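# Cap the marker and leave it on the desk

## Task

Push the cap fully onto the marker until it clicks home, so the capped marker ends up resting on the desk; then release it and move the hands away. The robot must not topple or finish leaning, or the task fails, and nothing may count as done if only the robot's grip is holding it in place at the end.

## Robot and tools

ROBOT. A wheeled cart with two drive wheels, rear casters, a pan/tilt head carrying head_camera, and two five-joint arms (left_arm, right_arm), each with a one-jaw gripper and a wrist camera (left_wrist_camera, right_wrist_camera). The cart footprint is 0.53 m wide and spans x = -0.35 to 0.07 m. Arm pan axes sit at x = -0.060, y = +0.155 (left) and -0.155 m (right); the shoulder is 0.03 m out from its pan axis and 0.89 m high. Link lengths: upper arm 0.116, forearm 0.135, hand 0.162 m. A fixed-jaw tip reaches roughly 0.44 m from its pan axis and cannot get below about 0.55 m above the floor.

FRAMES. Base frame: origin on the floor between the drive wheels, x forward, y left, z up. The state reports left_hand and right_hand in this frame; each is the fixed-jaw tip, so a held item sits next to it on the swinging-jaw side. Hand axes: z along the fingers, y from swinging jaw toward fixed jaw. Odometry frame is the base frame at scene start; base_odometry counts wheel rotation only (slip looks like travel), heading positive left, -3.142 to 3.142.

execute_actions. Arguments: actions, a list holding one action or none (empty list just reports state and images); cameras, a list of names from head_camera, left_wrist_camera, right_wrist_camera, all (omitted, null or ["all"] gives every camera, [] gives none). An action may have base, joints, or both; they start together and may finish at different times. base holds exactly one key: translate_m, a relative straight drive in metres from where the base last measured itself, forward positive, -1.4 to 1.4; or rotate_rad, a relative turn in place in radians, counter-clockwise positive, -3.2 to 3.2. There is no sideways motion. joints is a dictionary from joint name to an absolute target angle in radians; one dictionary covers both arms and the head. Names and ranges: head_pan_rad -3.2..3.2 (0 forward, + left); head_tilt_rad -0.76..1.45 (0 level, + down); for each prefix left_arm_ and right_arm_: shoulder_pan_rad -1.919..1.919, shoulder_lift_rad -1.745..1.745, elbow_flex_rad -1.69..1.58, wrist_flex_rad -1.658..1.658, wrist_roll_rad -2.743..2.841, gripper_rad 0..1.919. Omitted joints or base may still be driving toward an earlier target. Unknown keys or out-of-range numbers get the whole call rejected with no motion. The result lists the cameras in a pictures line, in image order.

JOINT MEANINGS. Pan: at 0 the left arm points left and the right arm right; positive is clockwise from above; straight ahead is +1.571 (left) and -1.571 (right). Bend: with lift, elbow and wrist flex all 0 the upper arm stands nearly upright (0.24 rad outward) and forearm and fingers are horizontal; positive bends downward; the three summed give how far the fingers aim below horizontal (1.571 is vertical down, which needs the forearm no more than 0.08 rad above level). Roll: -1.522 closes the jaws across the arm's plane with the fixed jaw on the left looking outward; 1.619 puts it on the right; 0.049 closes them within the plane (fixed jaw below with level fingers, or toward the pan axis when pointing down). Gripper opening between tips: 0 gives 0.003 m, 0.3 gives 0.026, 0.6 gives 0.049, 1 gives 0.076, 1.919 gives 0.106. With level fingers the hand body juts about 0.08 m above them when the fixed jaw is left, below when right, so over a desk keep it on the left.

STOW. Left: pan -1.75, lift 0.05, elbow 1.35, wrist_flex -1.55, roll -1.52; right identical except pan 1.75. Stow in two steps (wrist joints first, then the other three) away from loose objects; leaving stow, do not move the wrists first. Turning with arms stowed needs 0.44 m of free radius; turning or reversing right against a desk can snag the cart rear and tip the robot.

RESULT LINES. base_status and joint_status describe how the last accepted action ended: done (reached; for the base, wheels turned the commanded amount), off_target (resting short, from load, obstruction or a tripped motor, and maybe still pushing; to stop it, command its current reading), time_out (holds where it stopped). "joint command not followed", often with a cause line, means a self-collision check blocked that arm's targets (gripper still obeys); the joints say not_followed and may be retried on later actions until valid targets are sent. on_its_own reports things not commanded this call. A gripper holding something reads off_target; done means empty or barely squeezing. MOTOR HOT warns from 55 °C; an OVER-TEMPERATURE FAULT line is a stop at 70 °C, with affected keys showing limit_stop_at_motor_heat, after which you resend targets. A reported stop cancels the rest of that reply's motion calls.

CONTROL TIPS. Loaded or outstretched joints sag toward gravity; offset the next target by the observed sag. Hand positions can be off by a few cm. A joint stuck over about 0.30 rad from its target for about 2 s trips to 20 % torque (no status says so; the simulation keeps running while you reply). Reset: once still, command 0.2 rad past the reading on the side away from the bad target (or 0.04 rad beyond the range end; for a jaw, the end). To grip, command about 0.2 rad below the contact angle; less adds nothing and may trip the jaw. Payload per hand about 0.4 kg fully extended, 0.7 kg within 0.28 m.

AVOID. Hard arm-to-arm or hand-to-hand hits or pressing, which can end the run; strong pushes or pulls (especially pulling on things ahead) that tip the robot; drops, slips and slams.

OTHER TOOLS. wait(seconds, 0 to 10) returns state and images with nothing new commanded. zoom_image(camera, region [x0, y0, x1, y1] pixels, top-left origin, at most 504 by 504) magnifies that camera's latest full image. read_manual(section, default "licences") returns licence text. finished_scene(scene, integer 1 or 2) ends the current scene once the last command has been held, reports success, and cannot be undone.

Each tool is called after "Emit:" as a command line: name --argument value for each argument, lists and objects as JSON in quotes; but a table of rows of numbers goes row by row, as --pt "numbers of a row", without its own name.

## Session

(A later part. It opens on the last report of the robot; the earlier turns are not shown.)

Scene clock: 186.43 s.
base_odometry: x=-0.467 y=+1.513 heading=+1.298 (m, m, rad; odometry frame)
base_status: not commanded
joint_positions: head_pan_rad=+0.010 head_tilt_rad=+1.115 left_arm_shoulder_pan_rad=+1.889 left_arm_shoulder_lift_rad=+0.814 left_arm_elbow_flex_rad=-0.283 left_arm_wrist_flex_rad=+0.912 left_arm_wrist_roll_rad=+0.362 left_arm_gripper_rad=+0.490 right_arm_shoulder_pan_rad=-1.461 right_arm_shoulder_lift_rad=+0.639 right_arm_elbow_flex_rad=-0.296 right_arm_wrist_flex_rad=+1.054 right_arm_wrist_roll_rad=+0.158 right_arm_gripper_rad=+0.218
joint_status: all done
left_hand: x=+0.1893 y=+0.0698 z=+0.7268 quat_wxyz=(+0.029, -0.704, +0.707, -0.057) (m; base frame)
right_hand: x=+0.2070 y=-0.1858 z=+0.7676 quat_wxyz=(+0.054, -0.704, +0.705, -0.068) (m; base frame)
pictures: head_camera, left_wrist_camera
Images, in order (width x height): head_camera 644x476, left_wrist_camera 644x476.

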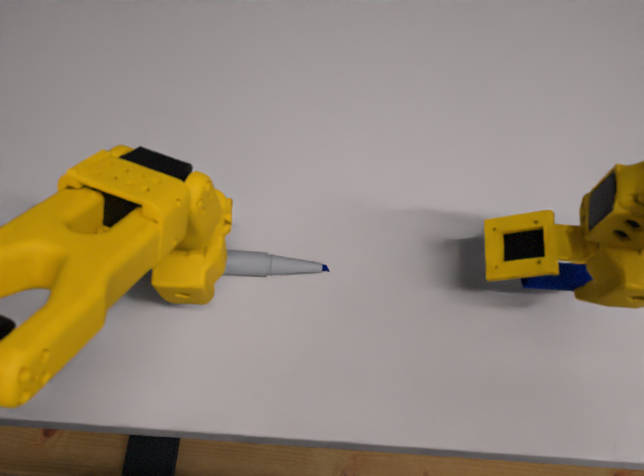

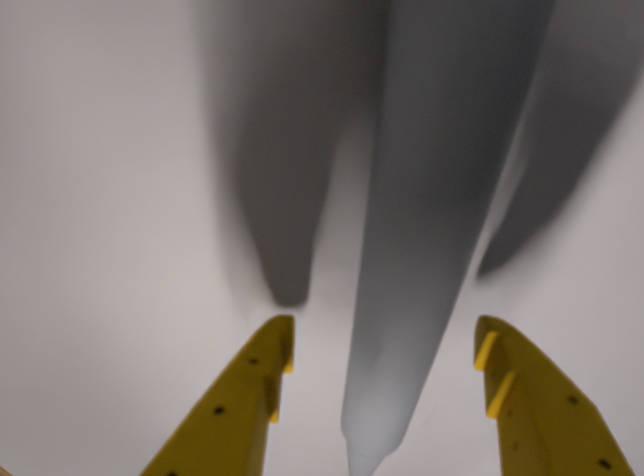

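Emit:
execute_actions --actions '[{"joints":{"left_arm_gripper_rad":0.7,"left_arm_shoulder_pan_rad":1.67,"left_arm_wrist_roll_rad":0.1}}]' --cameras '["head_camera","left_wrist_camera"]'

Scene clock: 190.90 s.
base_odometry: x=-0.467 y=+1.513 heading=+1.298 (m, m, rad; odometry frame)
base_status: not commanded
joint_positions: head_pan_rad=+0.010 head_tilt_rad=+1.115 left_arm_shoulder_pan_rad=+1.681 left_arm_shoulder_lift_rad=+0.814 left_arm_elbow_flex_rad=-0.283 left_arm_wrist_flex_rad=+0.912 left_arm_wrist_roll_rad=+0.108 left_arm_gripper_rad=+0.690 right_arm_shoulder_pan_rad=-1.461 right_arm_shoulder_lift_rad=+0.639 right_arm_elbow_flex_rad=-0.296 right_arm_wrist_flex_rad=+1.054 right_arm_wrist_roll_rad=+0.158 right_arm_gripper_rad=+0.218
joint_status: all done
left_hand: x=+0.2013 y=+0.1253 z=+0.7268 quat_wxyz=(+0.041, -0.687, +0.723, -0.049) (m; base frame)
right_hand: x=+0.2070 y=-0.1858 z=+0.7676 quat_wxyz=(+0.054, -0.704, +0.705, -0.068) (m; base frame)
pictures: head_camera, left_wrist_camera
Images, in order (width x height): head_camera 644x476, left_wrist_camera 644x476.

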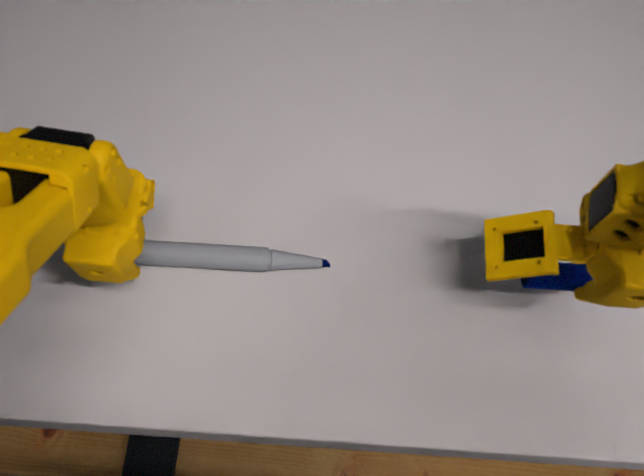

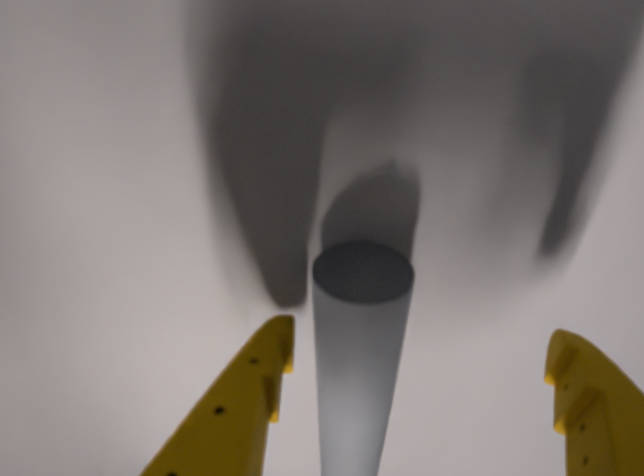

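Emit:
execute_actions --actions '[{"joints":{"left_arm_gripper_rad":0.03,"left_arm_shoulder_lift_rad":0.815}}]' --cameras '["left_wrist_camera"]'

Emit:
execute_actions --actions '[{"joints":{"left_arm_shoulder_pan_rad":1.85,"left_arm_wrist_roll_rad":0.3,"right_arm_shoulder_lift_rad":0.74,"right_arm_wrist_flex_rad":0.93}}]'

Scene clock: 195.43 s.
base_odometry: x=-0.467 y=+1.513 heading=+1.298 (m, m, rad; odometry frame)
base_status: not commanded
joint_positions: head_pan_rad=+0.010 head_tilt_rad=+1.115 left_arm_shoulder_pan_rad=+1.681 left_arm_shoulder_lift_rad=+0.827 left_arm_elbow_flex_rad=-0.281 left_arm_wrist_flex_rad=+0.910 left_arm_wrist_roll_rad=+0.108 left_arm_gripper_rad=+0.205 right_arm_shoulder_pan_rad=-1.461 right_arm_shoulder_lift_rad=+0.639 right_arm_elbow_flex_rad=-0.296 right_arm_wrist_flex_rad=+1.054 right_arm_wrist_roll_rad=+0.158 right_arm_gripper_rad=+0.218
joint_status: left_arm_gripper_rad off_target (ended at +0.205, target +0.030); the others done
left_hand: x=+0.1991 y=+0.1255 z=+0.7237 quat_wxyz=(+0.037, -0.688, +0.724, -0.044) (m; base frame)
right_hand: x=+0.2070 y=-0.1858 z=+0.7676 quat_wxyz=(+0.054, -0.704, +0.705, -0.068) (m; base frame)
pictures: left_wrist_camera
Images, in order (width x height): left_wrist_camera 644x476.

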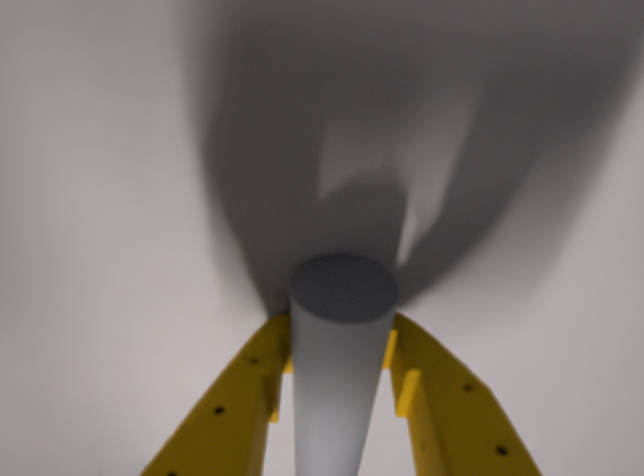

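Scene clock: 196.30 s.
base_odometry: x=-0.467 y=+1.513 heading=+1.298 (m, m, rad; odometry frame)
base_status: not commanded
joint_positions: head_pan_rad=+0.010 head_tilt_rad=+1.115 left_arm_shoulder_pan_rad=+1.837 left_arm_shoulder_lift_rad=+0.827 left_arm_elbow_flex_rad=-0.281 left_arm_wrist_flex_rad=+0.910 left_arm_wrist_roll_rad=+0.292 left_arm_gripper_rad=+0.205 right_arm_shoulder_pan_rad=-1.461 right_arm_shoulder_lift_rad=+0.760 right_arm_elbow_flex_rad=-0.297 right_arm_wrist_flex_rad=+0.939 right_arm_wrist_roll_rad=+0.158 right_arm_gripper_rad=+0.218
joint_status: all done
left_hand: x=+0.1912 y=+0.0840 z=+0.7238 quat_wxyz=(+0.029, -0.698, +0.714, -0.050) (m; base frame)
right_hand: x=+0.2088 y=-0.1860 z=+0.7411 quat_wxyz=(+0.053, -0.704, +0.705, -0.066) (m; base frame)
pictures: head_camera, left_wrist_camera, right_wrist_camera
Images, in order (width x height): head_camera 644x476, left_wrist_camera 644x476, right_wrist_camera 644x476.

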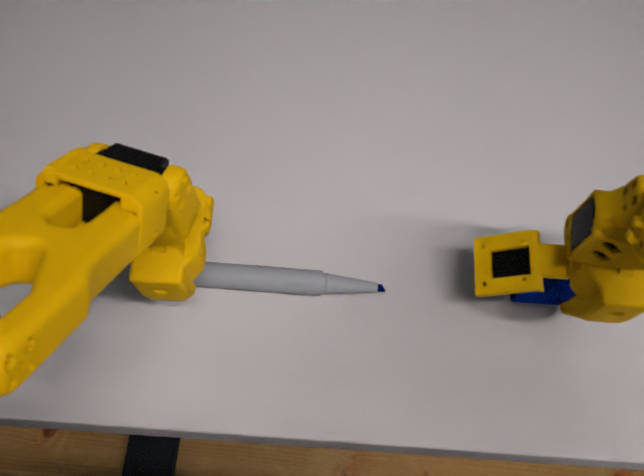

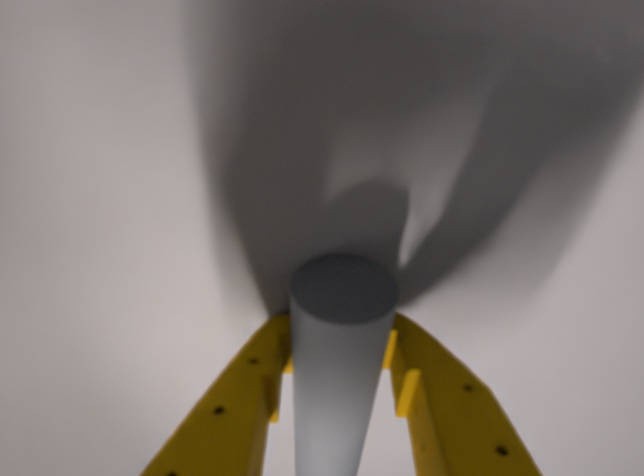

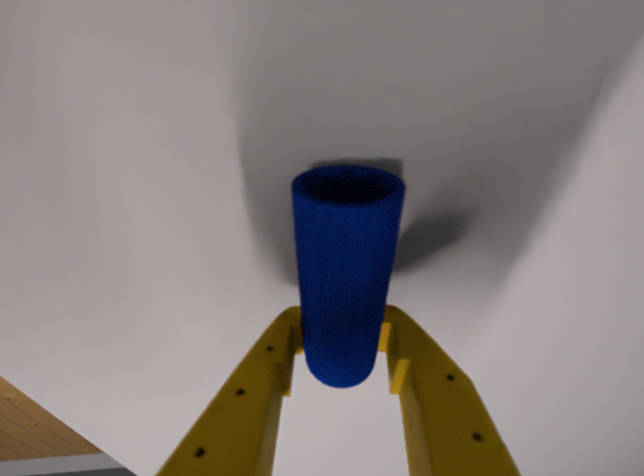

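Emit:
execute_actions --actions '[{"joints":{"left_arm_shoulder_pan_rad":1.915,"left_arm_wrist_roll_rad":0.39,"right_arm_shoulder_pan_rad":-1.68,"right_arm_wrist_roll_rad":-0.06}}]' --cameras '["head_camera","right_wrist_camera"]'

Scene clock: 203.43 s.
base_odometry: x=-0.467 y=+1.513 heading=+1.298 (m, m, rad; odometry frame)
base_status: not commanded
joint_positions: head_pan_rad=+0.010 head_tilt_rad=+1.115 left_arm_shoulder_pan_rad=+1.902 left_arm_shoulder_lift_rad=+0.827 left_arm_elbow_flex_rad=-0.281 left_arm_wrist_flex_rad=+0.910 left_arm_wrist_roll_rad=+0.382 left_arm_gripper_rad=+0.205 right_arm_shoulder_pan_rad=-1.669 right_arm_shoulder_lift_rad=+0.760 right_arm_elbow_flex_rad=-0.297 right_arm_wrist_flex_rad=+0.939 right_arm_wrist_roll_rad=-0.051 right_arm_gripper_rad=+0.218
joint_status: all done
left_hand: x=+0.1861 y=+0.0673 z=+0.7238 quat_wxyz=(+0.025, -0.707, +0.705, -0.052) (m; base frame)
right_hand: x=+0.2091 y=-0.1280 z=+0.7410 quat_wxyz=(+0.065, -0.704, +0.705, -0.053) (m; base frame)
pictures: head_camera, right_wrist_camera
Images, in order (width x height): head_camera 644x476, right_wrist_camera 644x476.

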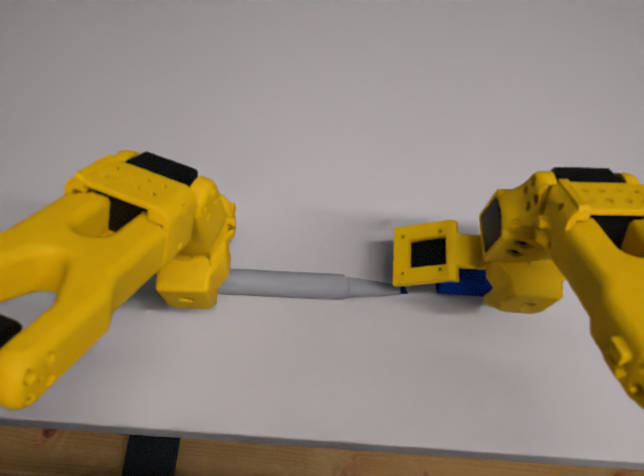

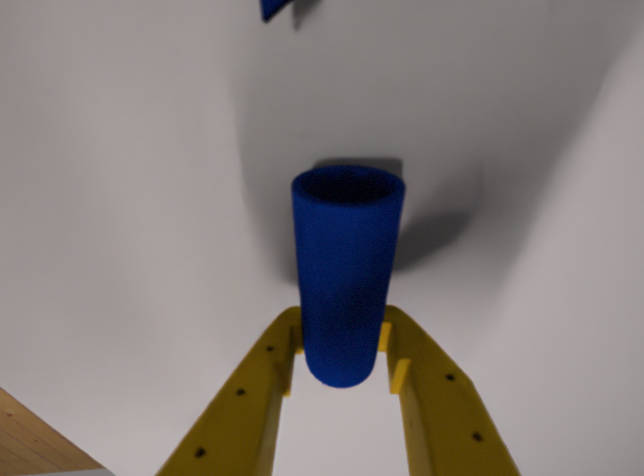

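Emit:
execute_actions --actions '[{"joints":{"right_arm_shoulder_pan_rad":-1.73,"right_arm_wrist_roll_rad":-0.11,"right_arm_shoulder_lift_rad":0.76,"right_arm_wrist_flex_rad":0.98}}]' --cameras '["head_camera","right_wrist_camera"]'

Scene clock: 212.00 s.
base_odometry: x=-0.467 y=+1.513 heading=+1.298 (m, m, rad; odometry frame)
base_status: not commanded
joint_positions: head_pan_rad=+0.010 head_tilt_rad=+1.115 left_arm_shoulder_pan_rad=+1.902 left_arm_shoulder_lift_rad=+0.827 left_arm_elbow_flex_rad=-0.281 left_arm_wrist_flex_rad=+0.910 left_arm_wrist_roll_rad=+0.382 left_arm_gripper_rad=+0.205 right_arm_shoulder_pan_rad=-1.720 right_arm_shoulder_lift_rad=+0.779 right_arm_elbow_flex_rad=-0.299 right_arm_wrist_flex_rad=+0.974 right_arm_wrist_roll_rad=-0.101 right_arm_gripper_rad=+0.218
joint_status: all done
left_hand: x=+0.1861 y=+0.0673 z=+0.7238 quat_wxyz=(+0.025, -0.707, +0.705, -0.052) (m; base frame)
right_hand: x=+0.1993 y=-0.1153 z=+0.7364 quat_wxyz=(+0.047, -0.706, +0.706, -0.035) (m; base frame)
pictures: head_camera, right_wrist_camera
Images, in order (width x height): head_camera 644x476, right_wrist_camera 644x476.

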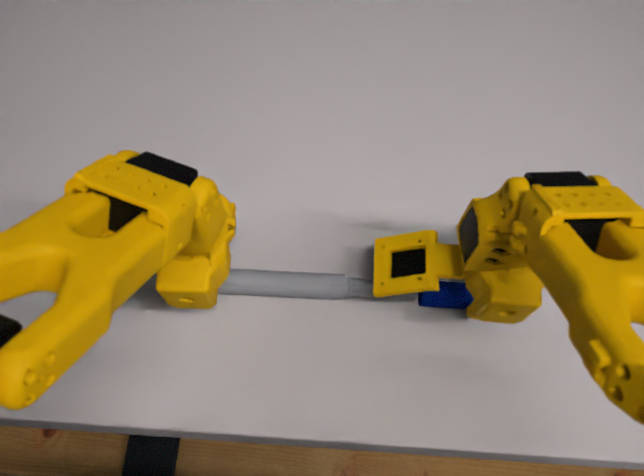

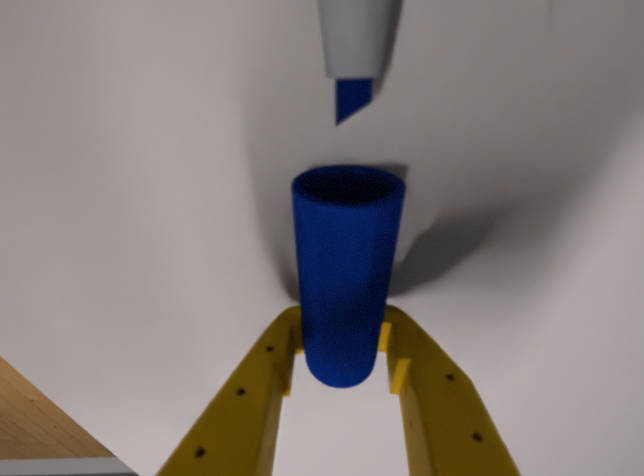

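Emit:
execute_actions --actions '[{"joints":{"right_arm_shoulder_pan_rad":-1.82,"right_arm_wrist_roll_rad":-0.2,"right_arm_wrist_flex_rad":0.927}}]' --cameras '["head_camera","right_wrist_camera"]'

Scene clock: 216.20 s.
base_odometry: x=-0.467 y=+1.513 heading=+1.298 (m, m, rad; odometry frame)
base_status: not commanded
joint_positions: head_pan_rad=+0.010 head_tilt_rad=+1.115 left_arm_shoulder_pan_rad=+1.902 left_arm_shoulder_lift_rad=+0.827 left_arm_elbow_flex_rad=-0.281 left_arm_wrist_flex_rad=+0.910 left_arm_wrist_roll_rad=+0.382 left_arm_gripper_rad=+0.205 right_arm_shoulder_pan_rad=-1.809 right_arm_shoulder_lift_rad=+0.780 right_arm_elbow_flex_rad=-0.299 right_arm_wrist_flex_rad=+0.936 right_arm_wrist_roll_rad=-0.190 right_arm_gripper_rad=+0.218
joint_status: all done
left_hand: x=+0.1861 y=+0.0673 z=+0.7238 quat_wxyz=(+0.025, -0.707, +0.705, -0.052) (m; base frame)
right_hand: x=+0.2005 y=-0.0903 z=+0.7366 quat_wxyz=(+0.066, -0.705, +0.705, -0.040) (m; base frame)
pictures: head_camera, right_wrist_camera
Images, in order (width x height): head_camera 644x476, right_wrist_camera 644x476.

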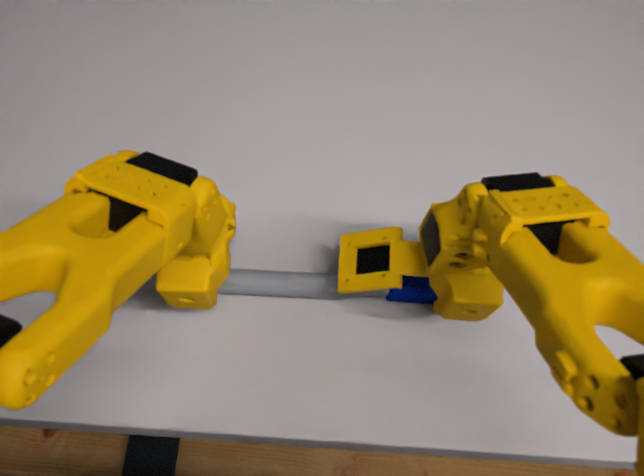

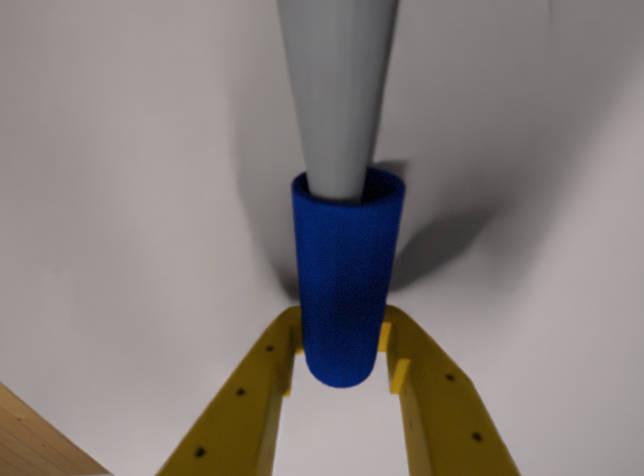

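Emit:
execute_actions --actions '[{"joints":{"right_arm_shoulder_pan_rad":-1.919,"right_arm_wrist_roll_rad":-0.3,"right_arm_wrist_flex_rad":0.9}}]'

Scene clock: 220.47 s.
base_odometry: x=-0.467 y=+1.513 heading=+1.298 (m, m, rad; odometry frame)
base_status: not commanded
joint_positions: head_pan_rad=+0.010 head_tilt_rad=+1.115 left_arm_shoulder_pan_rad=+1.902 left_arm_shoulder_lift_rad=+0.827 left_arm_elbow_flex_rad=-0.281 left_arm_wrist_flex_rad=+0.910 left_arm_wrist_roll_rad=+0.382 left_arm_gripper_rad=+0.205 right_arm_shoulder_pan_rad=-1.907 right_arm_shoulder_lift_rad=+0.780 right_arm_elbow_flex_rad=-0.299 right_arm_wrist_flex_rad=+0.909 right_arm_wrist_roll_rad=-0.292 right_arm_gripper_rad=+0.218
joint_status: all done
left_hand: x=+0.1861 y=+0.0673 z=+0.7238 quat_wxyz=(+0.025, -0.707, +0.705, -0.052) (m; base frame)
right_hand: x=+0.1967 y=-0.0629 z=+0.7371 quat_wxyz=(+0.081, -0.703, +0.706, -0.039) (m; base frame)
pictures: head_camera, left_wrist_camera, right_wrist_camera
Images, in order (width x height): head_camera 644x476, left_wrist_camera 644x476, right_wrist_camera 644x476.

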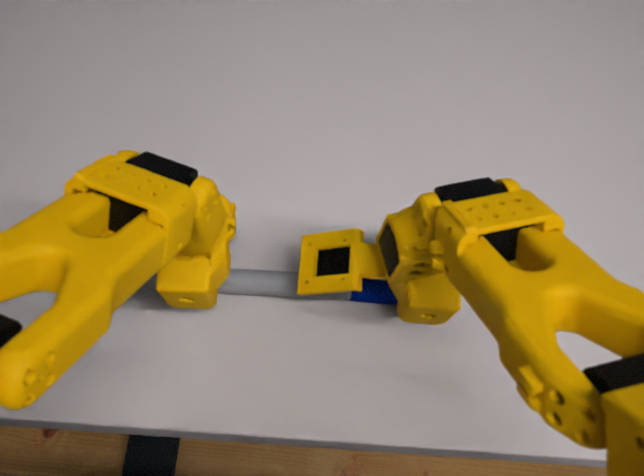

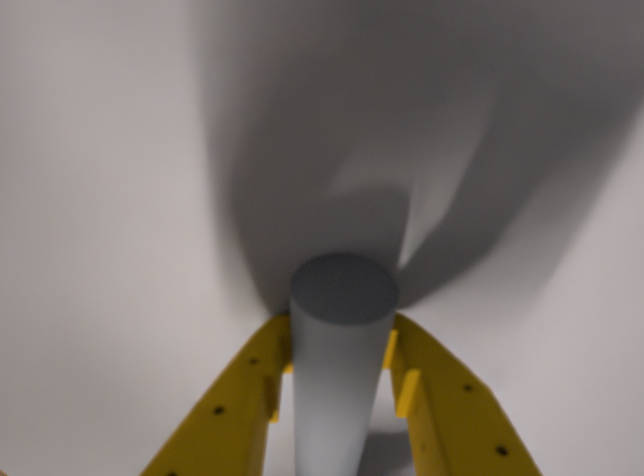

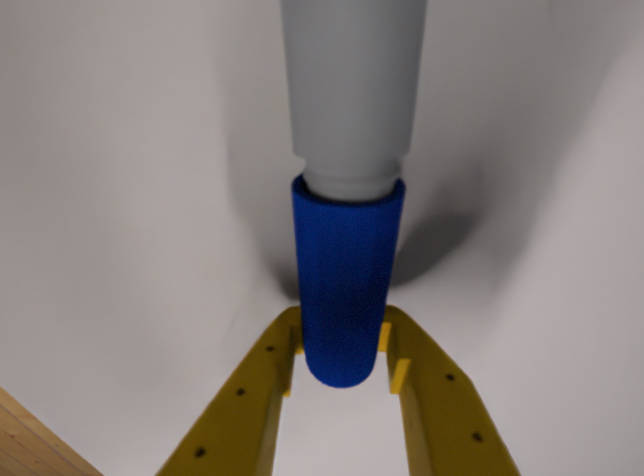

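Emit:
execute_actions --actions '[{"joints":{"left_arm_shoulder_pan_rad":1.919,"left_arm_wrist_flex_rad":0.76,"left_arm_shoulder_lift_rad":0.83,"right_arm_wrist_flex_rad":0.76,"right_arm_shoulder_lift_rad":0.78,"right_arm_gripper_rad":0.03,"left_arm_gripper_rad":0.01}}]'

Scene clock: 227.67 s.
base_odometry: x=-0.467 y=+1.513 heading=+1.298 (m, m, rad; odometry frame)
base_status: not commanded
joint_positions: head_pan_rad=+0.010 head_tilt_rad=+1.115 left_arm_shoulder_pan_rad=+1.903 left_arm_shoulder_lift_rad=+0.841 left_arm_elbow_flex_rad=-0.281 left_arm_wrist_flex_rad=+0.785 left_arm_wrist_roll_rad=+0.382 left_arm_gripper_rad=+0.205 right_arm_shoulder_pan_rad=-1.907 right_arm_shoulder_lift_rad=+0.802 right_arm_elbow_flex_rad=-0.300 right_arm_wrist_flex_rad=+0.776 right_arm_wrist_roll_rad=-0.292 right_arm_gripper_rad=+0.215
joint_status: left_arm_gripper_rad off_target (ended at +0.205, target +0.010); right_arm_gripper_rad off_target (ended at +0.215, target +0.030); the others done
left_hand: x=+0.2027 y=+0.0611 z=+0.7230 quat_wxyz=(+0.050, -0.703, +0.702, -0.102) (m; base frame)
right_hand: x=+0.2137 y=-0.0570 z=+0.7360 quat_wxyz=(+0.132, -0.698, +0.701, -0.063) (m; base frame)
pictures: head_camera, left_wrist_camera, right_wrist_camera
Images, in order (width x height): head_camera 644x476, left_wrist_camera 644x476, right_wrist_camera 644x476.

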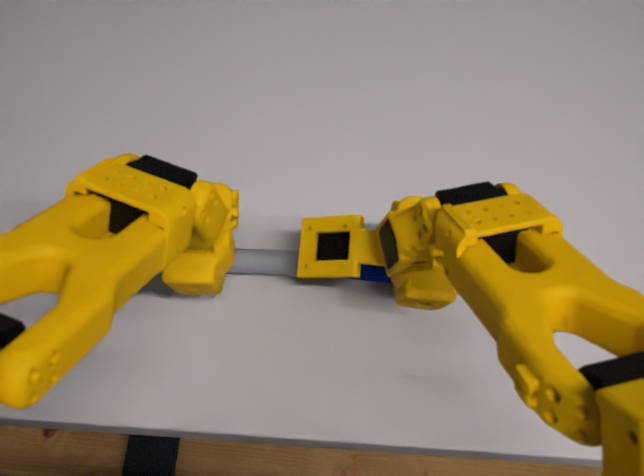

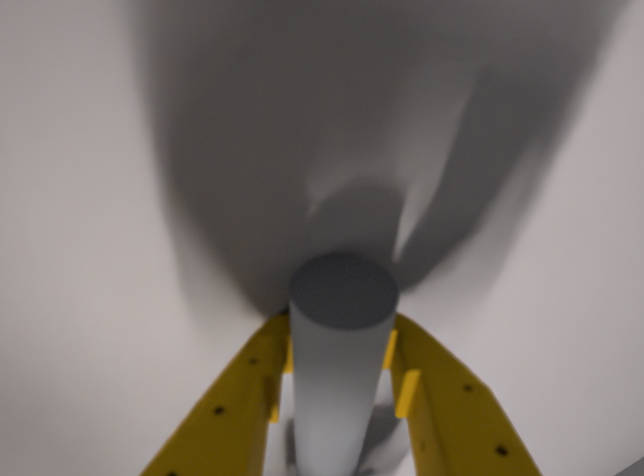

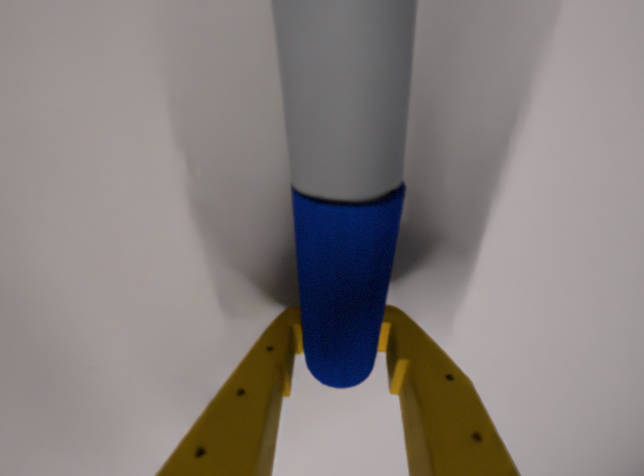

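Emit:
execute_actions --actions '[{"joints":{"left_arm_wrist_flex_rad":0.69,"left_arm_shoulder_lift_rad":0.84,"right_arm_wrist_flex_rad":0.69,"right_arm_shoulder_lift_rad":0.795}}]' --cameras '["right_wrist_camera"]'

Emit:
execute_actions --actions '[{"joints":{"left_arm_gripper_rad":0.5,"right_arm_gripper_rad":0.5}}]' --cameras '["right_wrist_camera"]'

Emit:
execute_actions --actions '[{"joints":{"left_arm_shoulder_lift_rad":0.3,"right_arm_shoulder_lift_rad":0.3,"left_arm_wrist_flex_rad":1.3,"right_arm_wrist_flex_rad":1.3,"left_arm_shoulder_pan_rad":1.4,"right_arm_shoulder_pan_rad":-1.4}}]' --cameras '["head_camera"]'

Scene clock: 233.87 s.
base_odometry: x=-0.467 y=+1.513 heading=+1.298 (m, m, rad; odometry frame)
base_status: not commanded
joint_positions: head_pan_rad=+0.010 head_tilt_rad=+1.115 left_arm_shoulder_pan_rad=+1.900 left_arm_shoulder_lift_rad=+0.850 left_arm_elbow_flex_rad=-0.280 left_arm_wrist_flex_rad=+0.717 left_arm_wrist_roll_rad=+0.382 left_arm_gripper_rad=+0.205 right_arm_shoulder_pan_rad=-1.899 right_arm_shoulder_lift_rad=+0.814 right_arm_elbow_flex_rad=-0.300 right_arm_wrist_flex_rad=+0.708 right_arm_wrist_roll_rad=-0.292 right_arm_gripper_rad=+0.215
joint_status: all done
left_hand: x=+0.2112 y=+0.0591 z=+0.7227 quat_wxyz=(+0.062, -0.701, +0.699, -0.127) (m; base frame)
right_hand: x=+0.2225 y=-0.0563 z=+0.7357 quat_wxyz=(+0.156, -0.692, +0.700, -0.076) (m; base frame)
pictures: right_wrist_camera
Images, in order (width x height): right_wrist_camera 644x476.

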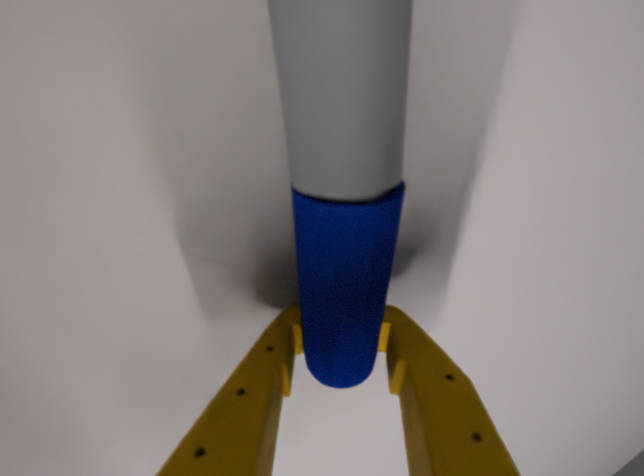

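Scene clock: 234.63 s.
base_odometry: x=-0.467 y=+1.513 heading=+1.298 (m, m, rad; odometry frame)
base_status: not commanded
joint_positions: head_pan_rad=+0.010 head_tilt_rad=+1.115 left_arm_shoulder_pan_rad=+1.906 left_arm_shoulder_lift_rad=+0.850 left_arm_elbow_flex_rad=-0.280 left_arm_wrist_flex_rad=+0.705 left_arm_wrist_roll_rad=+0.382 left_arm_gripper_rad=+0.489 right_arm_shoulder_pan_rad=-1.907 right_arm_shoulder_lift_rad=+0.816 right_arm_elbow_flex_rad=-0.300 right_arm_wrist_flex_rad=+0.701 right_arm_wrist_roll_rad=-0.292 right_arm_gripper_rad=+0.491
joint_status: all done
left_hand: x=+0.2124 y=+0.0568 z=+0.7232 quat_wxyz=(+0.064, -0.699, +0.700, -0.133) (m; base frame)
right_hand: x=+0.2226 y=-0.0538 z=+0.7356 quat_wxyz=(+0.159, -0.695, +0.697, -0.076) (m; base frame)
pictures: right_wrist_camera
Images, in order (width x height): right_wrist_camera 644x476.

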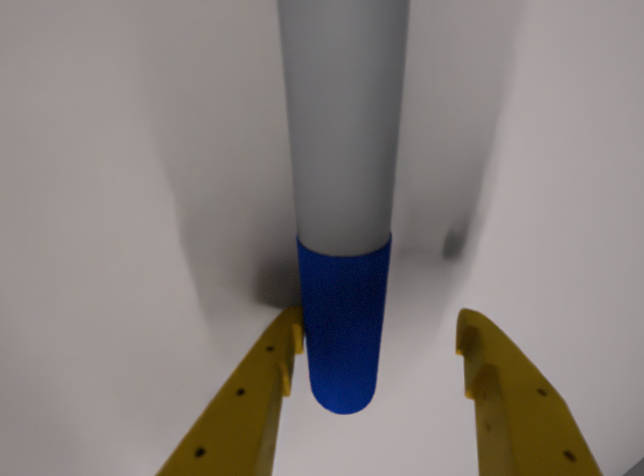

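Scene clock: 235.87 s.
base_odometry: x=-0.467 y=+1.513 heading=+1.298 (m, m, rad; odometry frame)
base_status: not commanded
joint_positions: head_pan_rad=+0.010 head_tilt_rad=+1.115 left_arm_shoulder_pan_rad=+1.411 left_arm_shoulder_lift_rad=+0.348 left_arm_elbow_flex_rad=-0.280 left_arm_wrist_flex_rad=+1.289 left_arm_wrist_roll_rad=+0.382 left_arm_gripper_rad=+0.490 right_arm_shoulder_pan_rad=-1.412 right_arm_shoulder_lift_rad=+0.354 right_arm_elbow_flex_rad=-0.300 right_arm_wrist_flex_rad=+1.294 right_arm_wrist_roll_rad=-0.292 right_arm_gripper_rad=+0.492
joint_status: all done
left_hand: x=+0.1940 y=+0.1930 z=+0.8278 quat_wxyz=(+0.068, -0.854, +0.510, -0.081) (m; base frame)
right_hand: x=+0.1958 y=-0.1938 z=+0.8296 quat_wxyz=(+0.085, -0.507, +0.855, -0.071) (m; base frame)
pictures: head_camera
Images, in order (width x height): head_camera 644x476.

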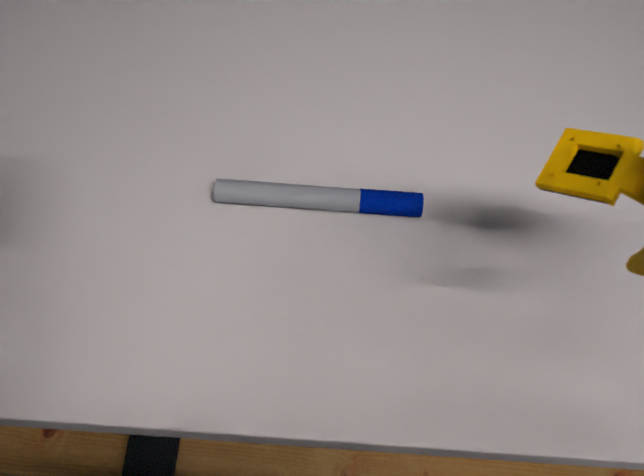

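It rolled a bit; back off and check that it stops.

Emit:
execute_actions --actions '[{"base":{"translate_m":-0.2},"joints":{"head_tilt_rad":0.8}}]' --cameras '["head_camera"]'

Scene clock: 240.07 s.
base_odometry: x=-0.521 y=+1.320 heading=+1.298 (m, m, rad; odometry frame)
base_status: done
joint_positions: head_pan_rad=+0.010 head_tilt_rad=+0.814 left_arm_shoulder_pan_rad=+1.411 left_arm_shoulder_lift_rad=+0.347 left_arm_elbow_flex_rad=-0.280 left_arm_wrist_flex_rad=+1.289 left_arm_wrist_roll_rad=+0.382 left_arm_gripper_rad=+0.490 right_arm_shoulder_pan_rad=-1.412 right_arm_shoulder_lift_rad=+0.354 right_arm_elbow_flex_rad=-0.300 right_arm_wrist_flex_rad=+1.294 right_arm_wrist_roll_rad=-0.292 right_arm_gripper_rad=+0.492
joint_status: all done
left_hand: x=+0.1941 y=+0.1930 z=+0.8281 quat_wxyz=(+0.069, -0.853, +0.510, -0.082) (m; base frame)
right_hand: x=+0.1958 y=-0.1938 z=+0.8296 quat_wxyz=(+0.085, -0.507, +0.855, -0.071) (m; base frame)
pictures: head_camera
Images, in order (width x height): head_camera 644x476.

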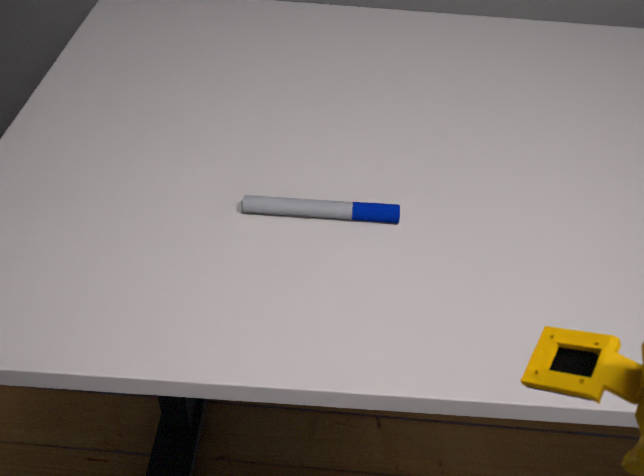

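Emit:
finished_scene --scene 1

The scene is finished: the task was done.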